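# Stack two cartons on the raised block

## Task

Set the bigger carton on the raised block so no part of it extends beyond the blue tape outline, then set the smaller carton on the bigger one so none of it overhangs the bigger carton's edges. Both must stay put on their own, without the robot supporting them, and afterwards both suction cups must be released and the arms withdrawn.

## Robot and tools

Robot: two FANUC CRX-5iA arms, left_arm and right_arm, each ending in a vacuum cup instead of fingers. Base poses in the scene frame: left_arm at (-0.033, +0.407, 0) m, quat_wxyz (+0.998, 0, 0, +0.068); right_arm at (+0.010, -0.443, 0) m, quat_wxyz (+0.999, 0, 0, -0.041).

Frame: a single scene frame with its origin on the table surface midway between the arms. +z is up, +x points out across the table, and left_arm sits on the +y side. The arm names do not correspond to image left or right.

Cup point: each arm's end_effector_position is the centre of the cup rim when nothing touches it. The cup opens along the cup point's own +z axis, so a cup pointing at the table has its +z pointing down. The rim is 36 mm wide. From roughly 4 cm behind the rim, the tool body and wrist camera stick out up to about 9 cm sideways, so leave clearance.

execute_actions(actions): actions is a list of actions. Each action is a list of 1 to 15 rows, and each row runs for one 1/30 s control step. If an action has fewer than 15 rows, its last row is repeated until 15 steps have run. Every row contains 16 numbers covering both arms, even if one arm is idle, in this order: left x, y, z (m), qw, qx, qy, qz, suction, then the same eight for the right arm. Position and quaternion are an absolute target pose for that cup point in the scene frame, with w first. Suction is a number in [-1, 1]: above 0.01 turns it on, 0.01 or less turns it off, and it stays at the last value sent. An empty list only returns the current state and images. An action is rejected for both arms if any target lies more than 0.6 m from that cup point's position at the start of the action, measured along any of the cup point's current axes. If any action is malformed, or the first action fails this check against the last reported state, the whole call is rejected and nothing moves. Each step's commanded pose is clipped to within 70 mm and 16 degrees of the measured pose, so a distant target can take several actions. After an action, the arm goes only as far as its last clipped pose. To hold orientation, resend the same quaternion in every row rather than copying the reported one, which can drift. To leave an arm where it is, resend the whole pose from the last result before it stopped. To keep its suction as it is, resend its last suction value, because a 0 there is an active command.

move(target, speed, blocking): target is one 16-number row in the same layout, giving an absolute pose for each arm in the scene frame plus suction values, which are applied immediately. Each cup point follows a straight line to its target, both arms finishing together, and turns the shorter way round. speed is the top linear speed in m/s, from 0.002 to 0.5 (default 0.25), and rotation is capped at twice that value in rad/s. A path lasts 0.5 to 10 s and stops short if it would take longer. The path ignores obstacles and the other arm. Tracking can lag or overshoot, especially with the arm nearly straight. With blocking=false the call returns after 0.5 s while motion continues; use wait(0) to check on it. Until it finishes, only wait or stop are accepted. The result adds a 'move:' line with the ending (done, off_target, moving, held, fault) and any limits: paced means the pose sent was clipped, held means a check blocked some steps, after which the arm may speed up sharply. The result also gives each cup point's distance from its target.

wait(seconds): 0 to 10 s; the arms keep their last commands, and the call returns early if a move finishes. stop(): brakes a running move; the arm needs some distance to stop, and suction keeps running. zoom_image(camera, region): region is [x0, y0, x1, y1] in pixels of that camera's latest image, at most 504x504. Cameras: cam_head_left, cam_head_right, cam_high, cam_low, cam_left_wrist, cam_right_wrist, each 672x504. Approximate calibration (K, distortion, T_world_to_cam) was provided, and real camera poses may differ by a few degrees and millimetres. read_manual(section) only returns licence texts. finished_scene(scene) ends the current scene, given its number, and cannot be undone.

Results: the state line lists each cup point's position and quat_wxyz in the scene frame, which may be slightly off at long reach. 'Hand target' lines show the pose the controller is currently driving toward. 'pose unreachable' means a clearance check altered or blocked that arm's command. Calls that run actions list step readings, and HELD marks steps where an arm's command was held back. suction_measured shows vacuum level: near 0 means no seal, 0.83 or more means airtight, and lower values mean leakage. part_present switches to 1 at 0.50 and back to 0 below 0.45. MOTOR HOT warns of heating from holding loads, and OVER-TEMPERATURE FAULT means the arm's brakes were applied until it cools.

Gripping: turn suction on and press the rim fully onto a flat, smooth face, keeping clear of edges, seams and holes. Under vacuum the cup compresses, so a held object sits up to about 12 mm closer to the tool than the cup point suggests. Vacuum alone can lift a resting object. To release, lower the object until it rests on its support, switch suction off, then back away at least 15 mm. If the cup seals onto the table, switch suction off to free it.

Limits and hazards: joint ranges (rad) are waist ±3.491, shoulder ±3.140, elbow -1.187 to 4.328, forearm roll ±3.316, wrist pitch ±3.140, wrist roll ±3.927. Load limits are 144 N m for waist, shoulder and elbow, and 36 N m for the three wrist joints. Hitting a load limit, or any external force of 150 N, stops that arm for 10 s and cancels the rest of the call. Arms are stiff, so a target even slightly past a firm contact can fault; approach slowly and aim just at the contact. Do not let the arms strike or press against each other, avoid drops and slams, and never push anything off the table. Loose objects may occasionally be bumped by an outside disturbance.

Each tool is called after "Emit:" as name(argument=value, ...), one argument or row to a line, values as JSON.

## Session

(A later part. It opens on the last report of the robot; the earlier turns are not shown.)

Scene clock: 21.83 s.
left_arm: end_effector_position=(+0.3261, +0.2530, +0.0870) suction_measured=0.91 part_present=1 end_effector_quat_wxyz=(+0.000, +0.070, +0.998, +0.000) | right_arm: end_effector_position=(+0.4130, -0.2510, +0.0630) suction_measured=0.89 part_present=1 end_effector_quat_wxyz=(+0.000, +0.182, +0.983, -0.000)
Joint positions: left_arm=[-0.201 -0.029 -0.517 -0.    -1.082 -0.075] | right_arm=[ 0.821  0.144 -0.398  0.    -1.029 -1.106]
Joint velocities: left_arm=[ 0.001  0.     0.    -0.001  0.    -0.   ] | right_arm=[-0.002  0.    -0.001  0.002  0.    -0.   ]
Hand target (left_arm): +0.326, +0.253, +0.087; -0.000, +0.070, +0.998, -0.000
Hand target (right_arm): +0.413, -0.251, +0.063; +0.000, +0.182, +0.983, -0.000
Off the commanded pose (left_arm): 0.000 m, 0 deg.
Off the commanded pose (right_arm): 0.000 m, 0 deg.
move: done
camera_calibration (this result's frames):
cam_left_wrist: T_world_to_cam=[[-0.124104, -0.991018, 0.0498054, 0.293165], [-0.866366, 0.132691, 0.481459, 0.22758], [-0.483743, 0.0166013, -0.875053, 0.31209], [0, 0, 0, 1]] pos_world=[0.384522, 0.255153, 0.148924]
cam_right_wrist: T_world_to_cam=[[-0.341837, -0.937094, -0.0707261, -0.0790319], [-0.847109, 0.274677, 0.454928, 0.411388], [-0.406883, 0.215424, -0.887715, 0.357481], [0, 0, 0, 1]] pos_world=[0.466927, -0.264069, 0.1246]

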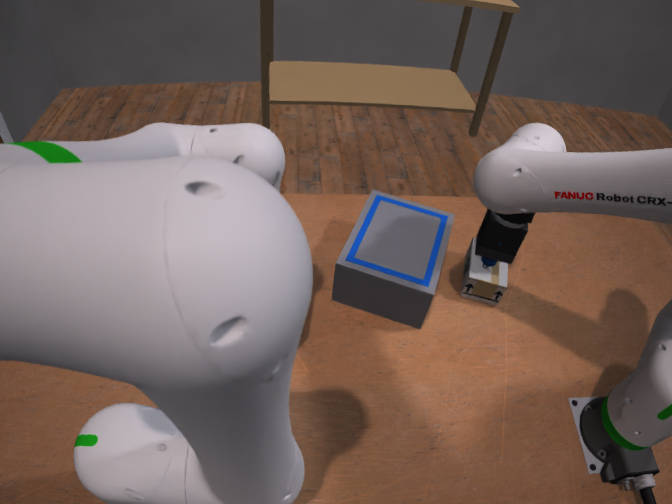

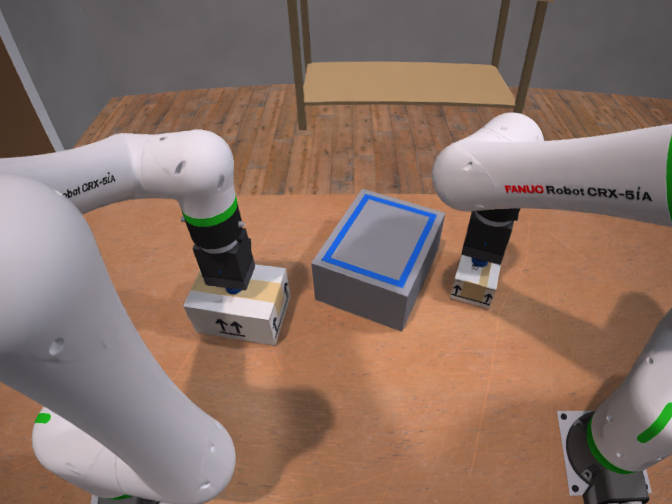

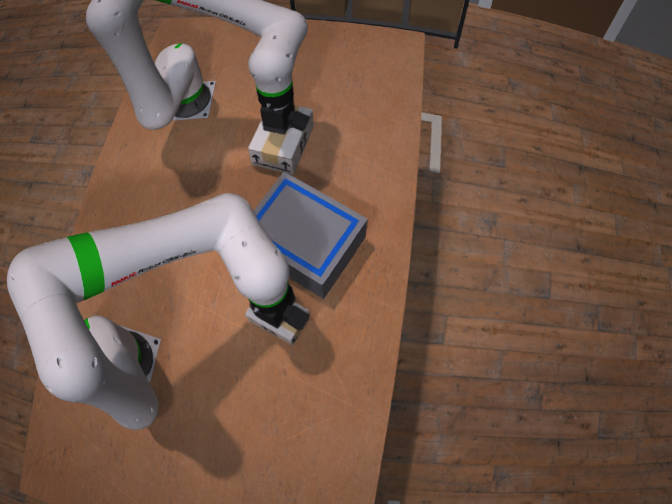

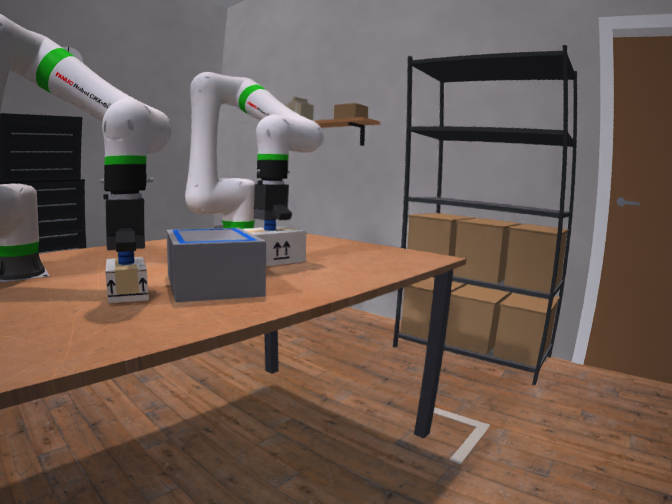

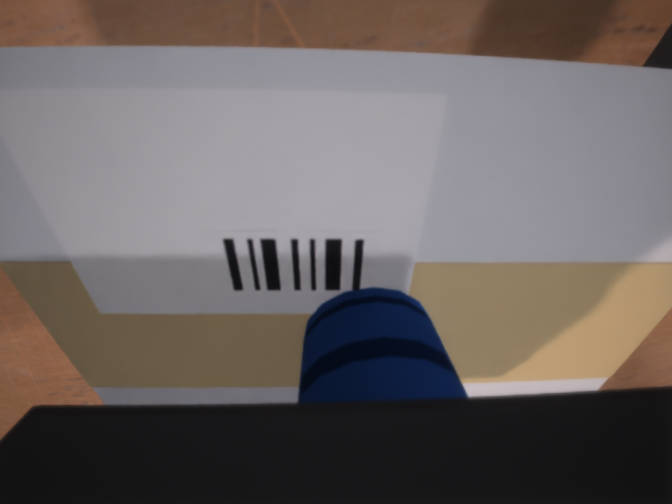

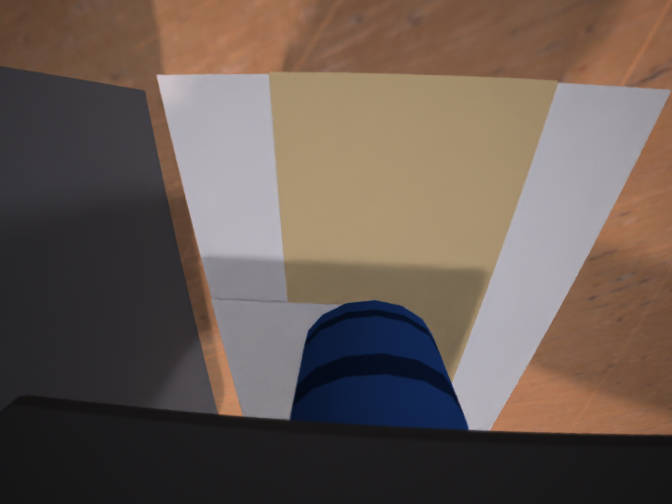

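Emit:
move(
  target=[0.335,0.24,0.25,0,-0.17,0.985,0,1,0.43,-0.33,0.22,0,0.2,0.98,0,1],
  speed=0.35,
)

Emit:
move(
  target=[0.446,-0.044,0.232,0,-0.545,0.839,0,1,0.45,-0.45,0.31,0,0.208,0.978,0,1],
  speed=0.35,
)

Emit:
move(
  target=[0.446,-0.044,0.214,0,-0.545,0.839,0,1,0.45,-0.45,0.31,0,0.208,0.978,0,1],
  speed=0.04,
)

Emit:
zoom_image(
  camera="cam_head_right",
  region=[300, 150, 460, 310],
)

Emit:
zoom_image(
  camera="cam_low",
  region=[150, 170, 280, 260],
)

Emit:
zoom_image(
  camera="cam_high",
  region=[230, 150, 380, 300],
)

Scene clock: 31.27 s.
left_arm: end_effector_position=(+0.3343, +0.2401, +0.2501) suction_measured=0.93 part_present=1 end_effector_quat_wxyz=(-0.000, -0.170, +0.985, -0.000) | right_arm: end_effector_position=(+0.4299, -0.3302, +0.2202) suction_measured=0.93 part_present=1 end_effector_quat_wxyz=(+0.000, +0.200, +0.980, +0.000)
Joint positions: left_arm=[-0.233 -0.115 -0.2    0.    -1.486  0.439] | right_arm=[ 0.647 -0.023 -0.184 -0.    -1.41  -0.967]
Joint velocities: left_arm=[-0.     0.001  0.002 -0.001 -0.002  0.   ] | right_arm=[-0.     0.001  0.001 -0.    -0.001  0.   ]
Hand target (left_arm): +0.334, +0.240, +0.250; -0.000, -0.170, +0.985, -0.000
Hand target (right_arm): +0.430, -0.330, +0.220; +0.000, +0.200, +0.980, +0.000
Off the commanded pose (left_arm): 0.001 m, 0 deg.
Off the commanded pose (right_arm): 0.000 m, 0 deg.
move: done
camera_calibration (this result's frames):
cam_left_wrist: T_world_to_cam=[[0.349527, -0.935592, 0.049985, 0.10156], [-0.82913, -0.284028, 0.481531, 0.245451], [-0.436319, -0.209752, -0.875003, 0.497459], [0, 0, 0, 1]] pos_world=[0.385063, 0.269077, 0.312009]
cam_right_wrist: T_world_to_cam=[[-0.374924, -0.924327, -0.0710701, -0.117855], [-0.836909, 0.304495, 0.454826, 0.381402], [-0.398768, 0.230004, -0.88774, 0.522244], [0, 0, 0, 1]] pos_world=[0.483266, -0.345189, 0.281769]

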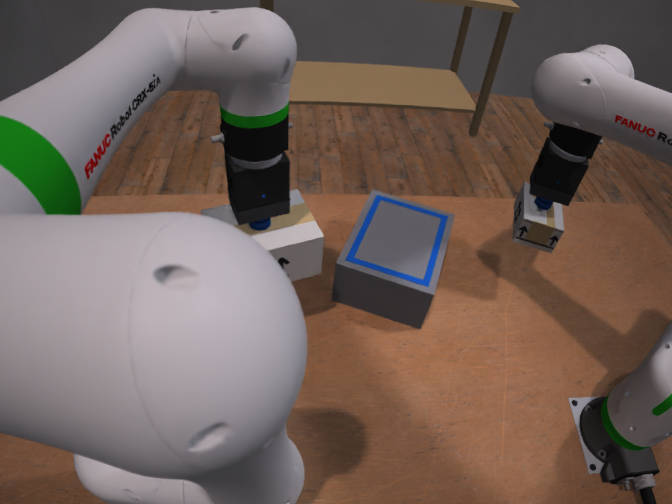

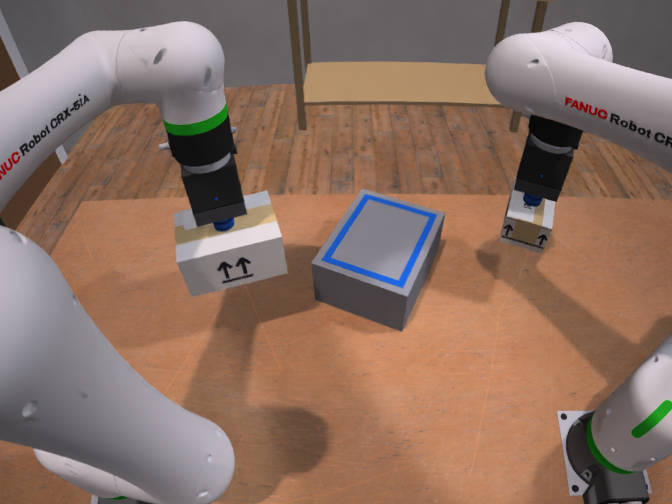

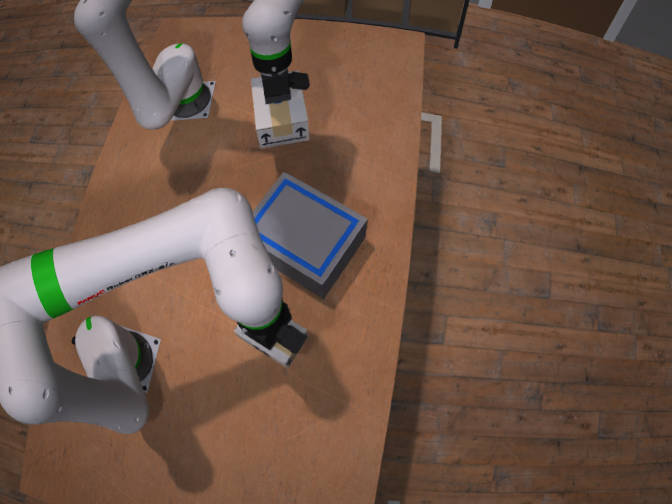

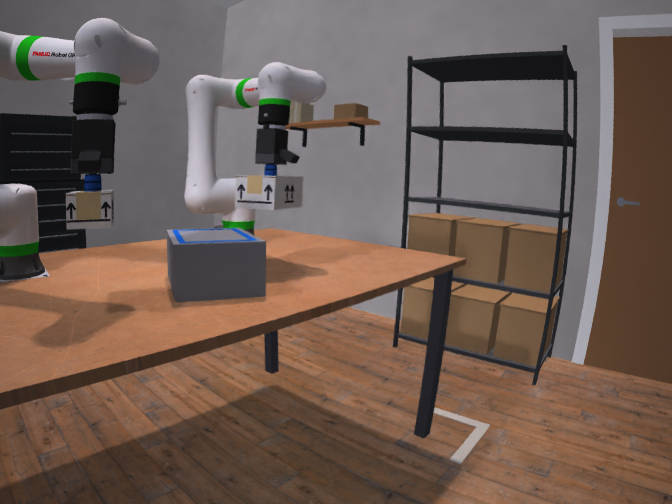

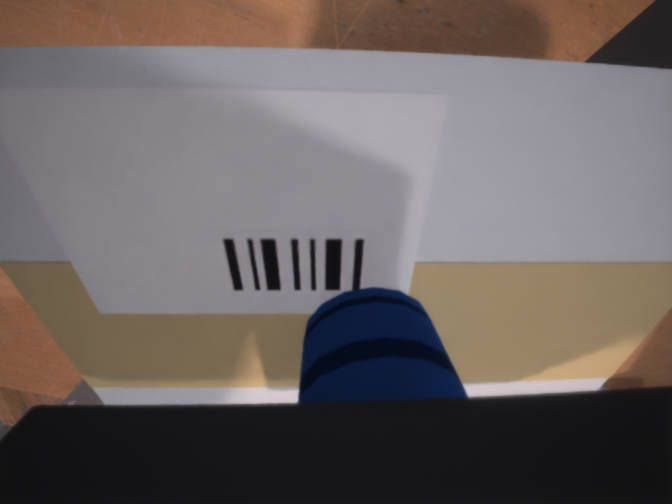

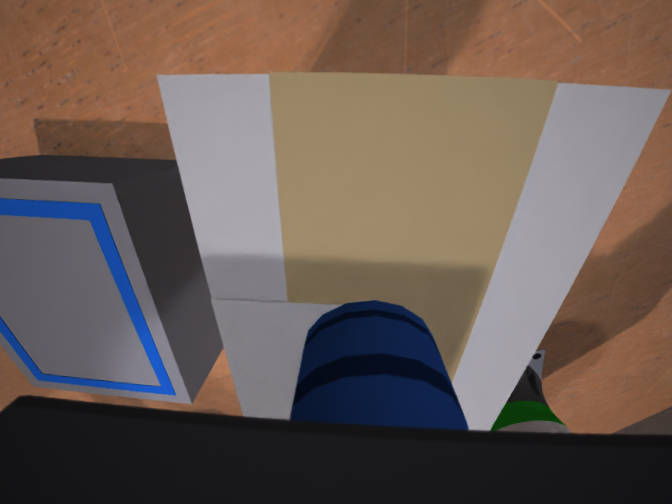

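Scene clock: 32.93 s.
left_arm: end_effector_position=(+0.4463, -0.0441, +0.2329) suction_measured=0.93 part_present=1 end_effector_quat_wxyz=(-0.001, -0.545, +0.839, -0.001) | right_arm: end_effector_position=(+0.4501, -0.4501, +0.3100) suction_measured=0.93 part_present=1 end_effector_quat_wxyz=(+0.000, +0.208, +0.978, +0.000)
Joint positions: left_arm=[-0.691  0.55   0.559  0.002 -1.579  1.707] | right_arm=[ 0.365 -0.022  0.027  0.    -1.619 -0.702]
Joint velocities: left_arm=[-0.001  0.002  0.003 -0.001 -0.002  0.   ] | right_arm=[ 0.  0.  0. -0.  0.  0.]
Hand target (left_arm): +0.446, -0.044, +0.233; -0.001, -0.545, +0.839, -0.001
Hand target (right_arm): +0.450, -0.450, +0.310; +0.000, +0.208, +0.978, +0.000
Off the commanded pose (left_arm): 0.001 m, 0 deg.
Off the commanded pose (right_arm): 0.000 m, 0 deg.
move: done
camera_calibration (this result's frames):
cam_left_wrist: T_world_to_cam=[[0.918766, -0.39158, 0.0503423, -0.432733], [-0.365473, -0.79534, 0.483594, 0.0359674], [-0.149327, -0.462709, -0.873843, 0.332216], [0, 0, 0, 1]] pos_world=[0.460335, 0.0128759, 0.294696]
cam_right_wrist: T_world_to_cam=[[-0.390375, -0.91792, -0.0709295, -0.204994], [-0.831847, 0.318656, 0.454411, 0.398198], [-0.394511, 0.236393, -0.887964, 0.638692], [0, 0, 0, 1]] pos_world=[0.503186, -0.466039, 0.37165]

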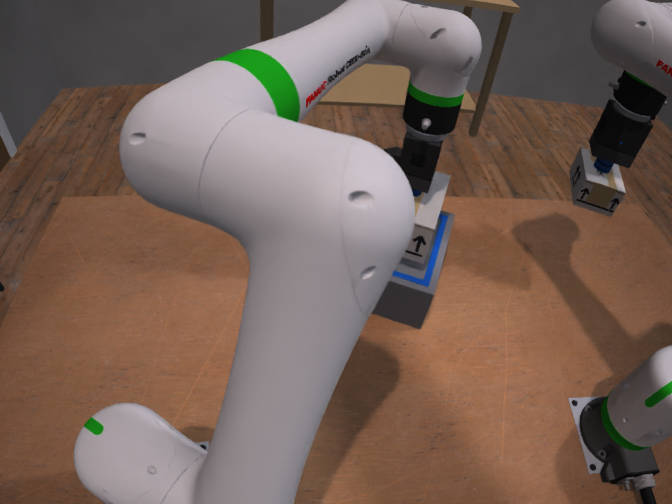

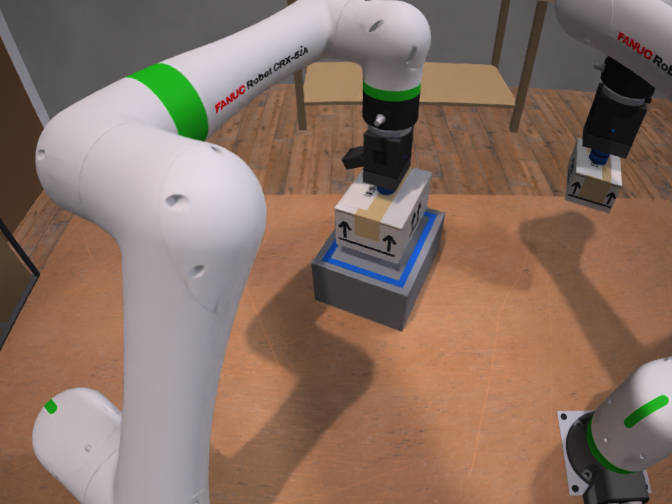

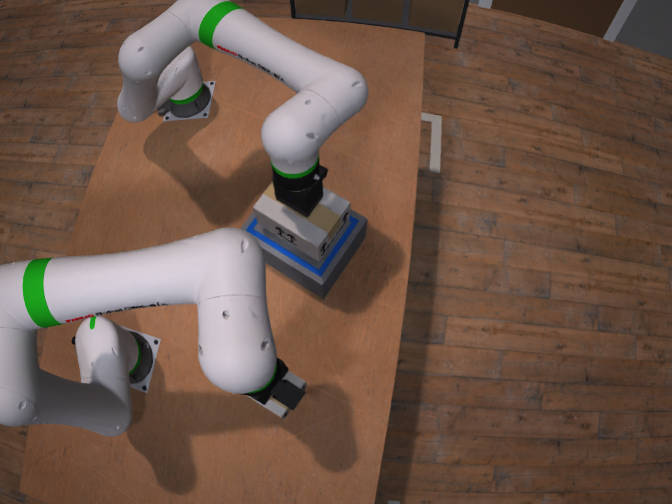

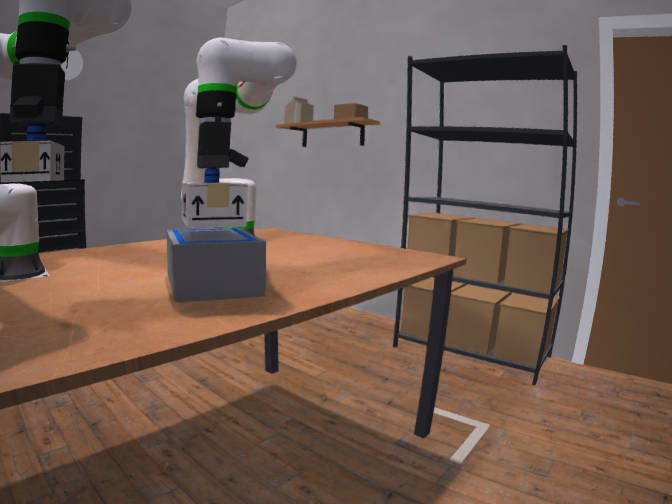

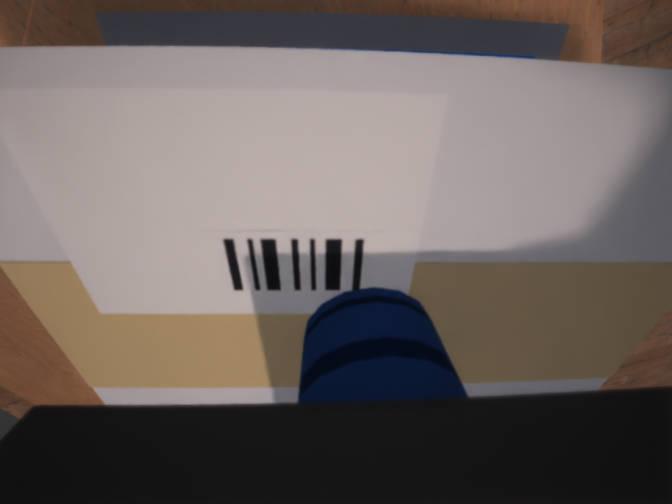

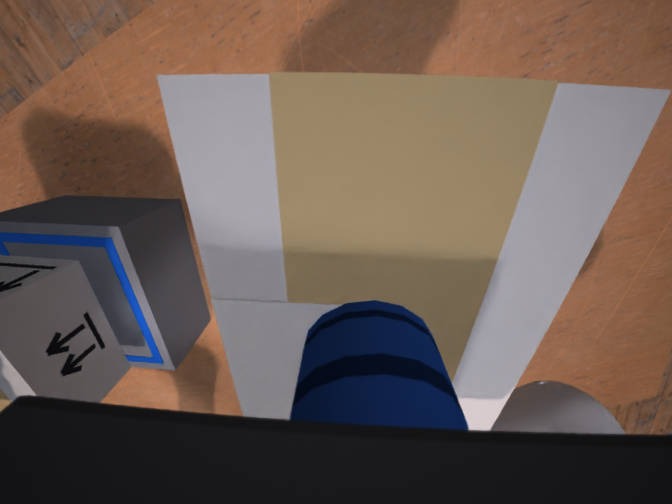

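Scene clock: 33.67 s.
left_arm: end_effector_position=(+0.4461, -0.0440, +0.2140) suction_measured=0.93 part_present=1 end_effector_quat_wxyz=(-0.000, -0.545, +0.839, +0.000) | right_arm: end_effector_position=(+0.4500, -0.4500, +0.3100) suction_measured=0.93 part_present=1 end_effector_quat_wxyz=(-0.000, +0.208, +0.978, +0.000)
Joint positions: left_arm=[-0.692  0.551  0.518 -0.    -1.538  1.708] | right_arm=[ 0.365 -0.021  0.028 -0.    -1.62  -0.702]
Joint velocities: left_arm=[-0.001  0.001 -0.     0.    -0.001  0.001] | right_arm=[ 0.002 -0.    -0.    -0.    -0.001 -0.   ]
Hand target (left_arm): +0.446, -0.044, +0.214; -0.000, -0.545, +0.839, -0.000
Hand target (right_arm): +0.450, -0.450, +0.310; -0.000, +0.208, +0.978, +0.000
Off the commanded pose (left_arm): 0.000 m, 0 deg.
Off the commanded pose (right_arm): 0.000 m, 0 deg.
move: done
camera_calibration (this result's frames):
cam_left_wrist: T_world_to_cam=[[0.918718, -0.391763, 0.0497904, -0.431432], [-0.365745, -0.796516, 0.481449, 0.0456031], [-0.148955, -0.460527, -0.875059, 0.315819], [0, 0, 0, 1]] pos_world=[0.460087, 0.0127475, 0.275886]
cam_right_wrist: T_world_to_cam=[[-0.390836, -0.917738, -0.0707382, -0.204678], [-0.831404, 0.319, 0.45498, 0.39787], [-0.394987, 0.236635, -0.887688, 0.638855], [0, 0, 0, 1]] pos_world=[0.503134, -0.465937, 0.371602]

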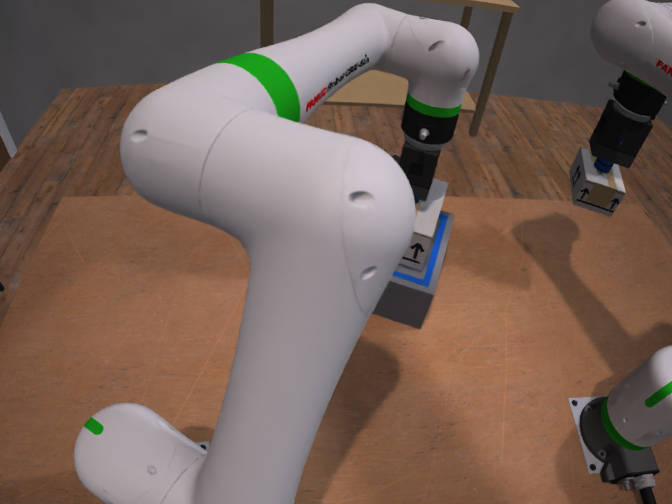

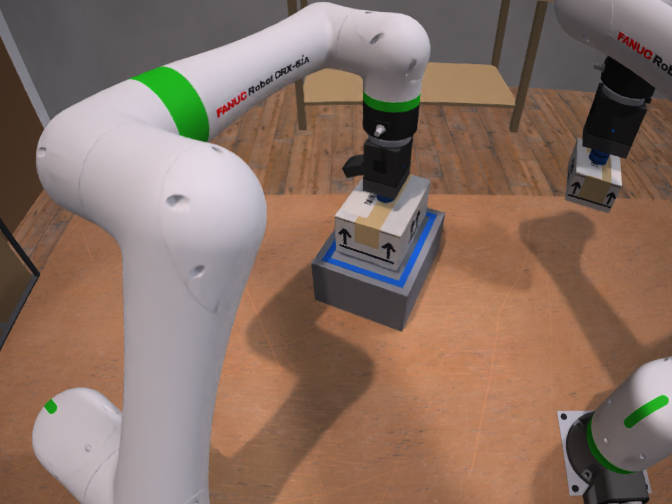

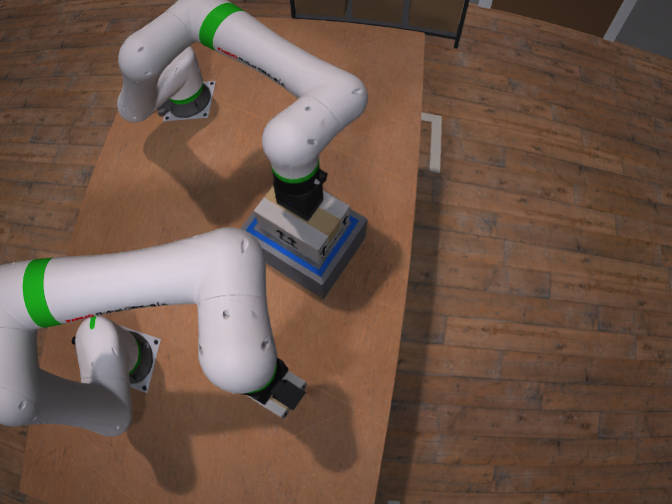

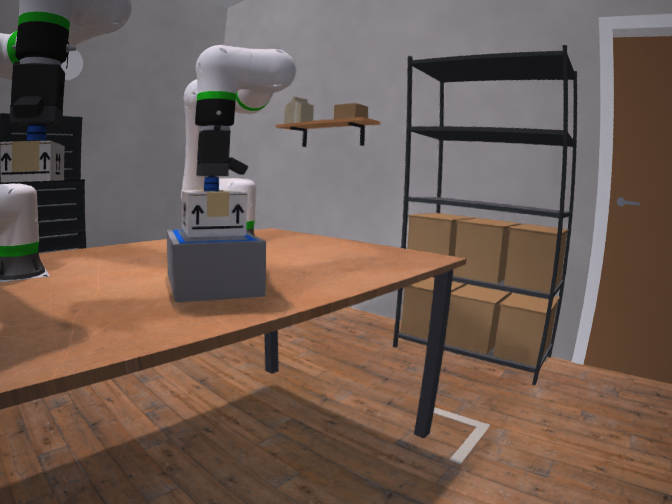

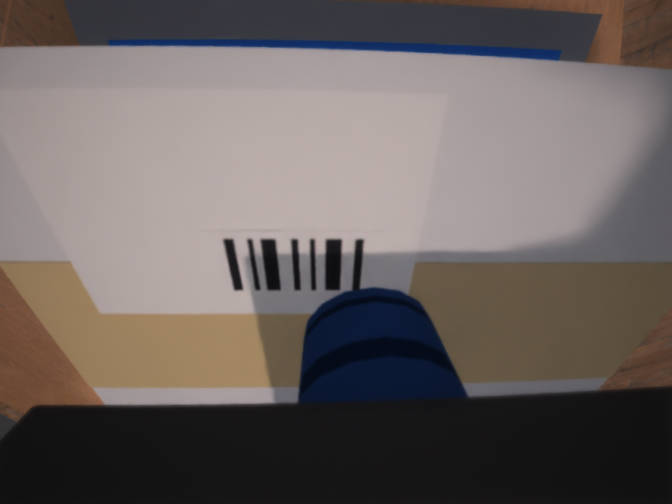

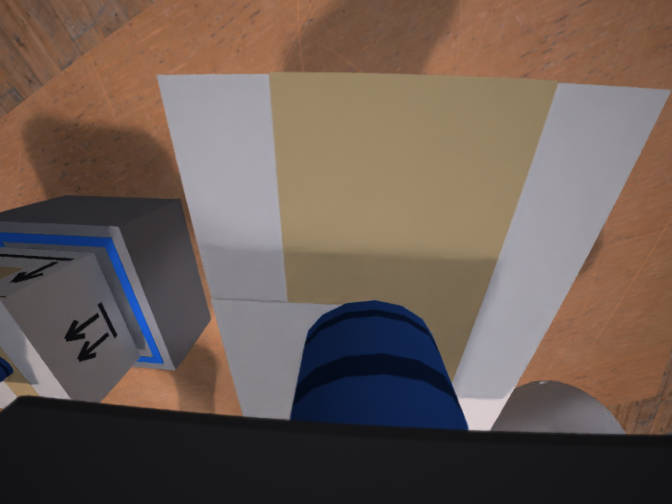

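Region (300, 150, 460, 310) of cam_head_right's 672x504 image, scaled by 3.150, with more detail than that image has.

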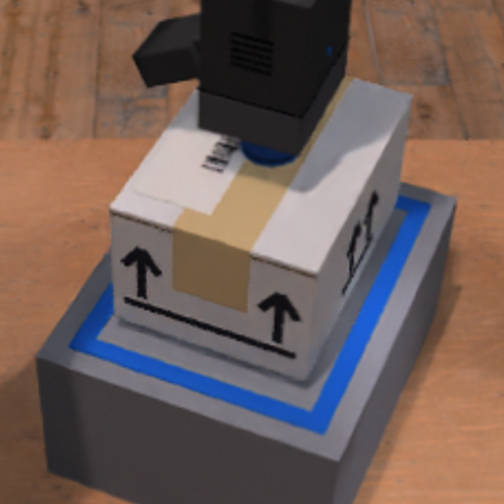

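Region (150, 170, 280, 260) of cam_low's 672x504 image, scaled by 3.877, with more detail than that image has; it fills the top 349 rows of this view, and the rest is white.

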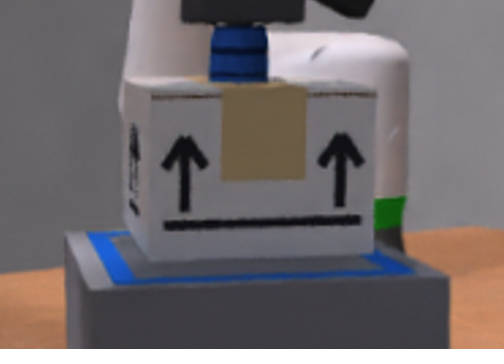

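Region (230, 150, 380, 300) of cam_high's 672x504 image, scaled by 3.360, with more detail than that image has.

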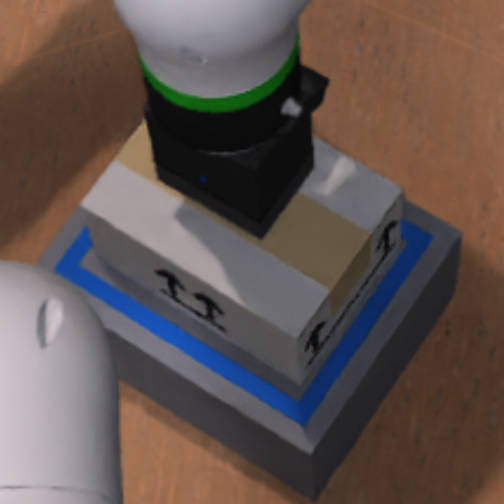

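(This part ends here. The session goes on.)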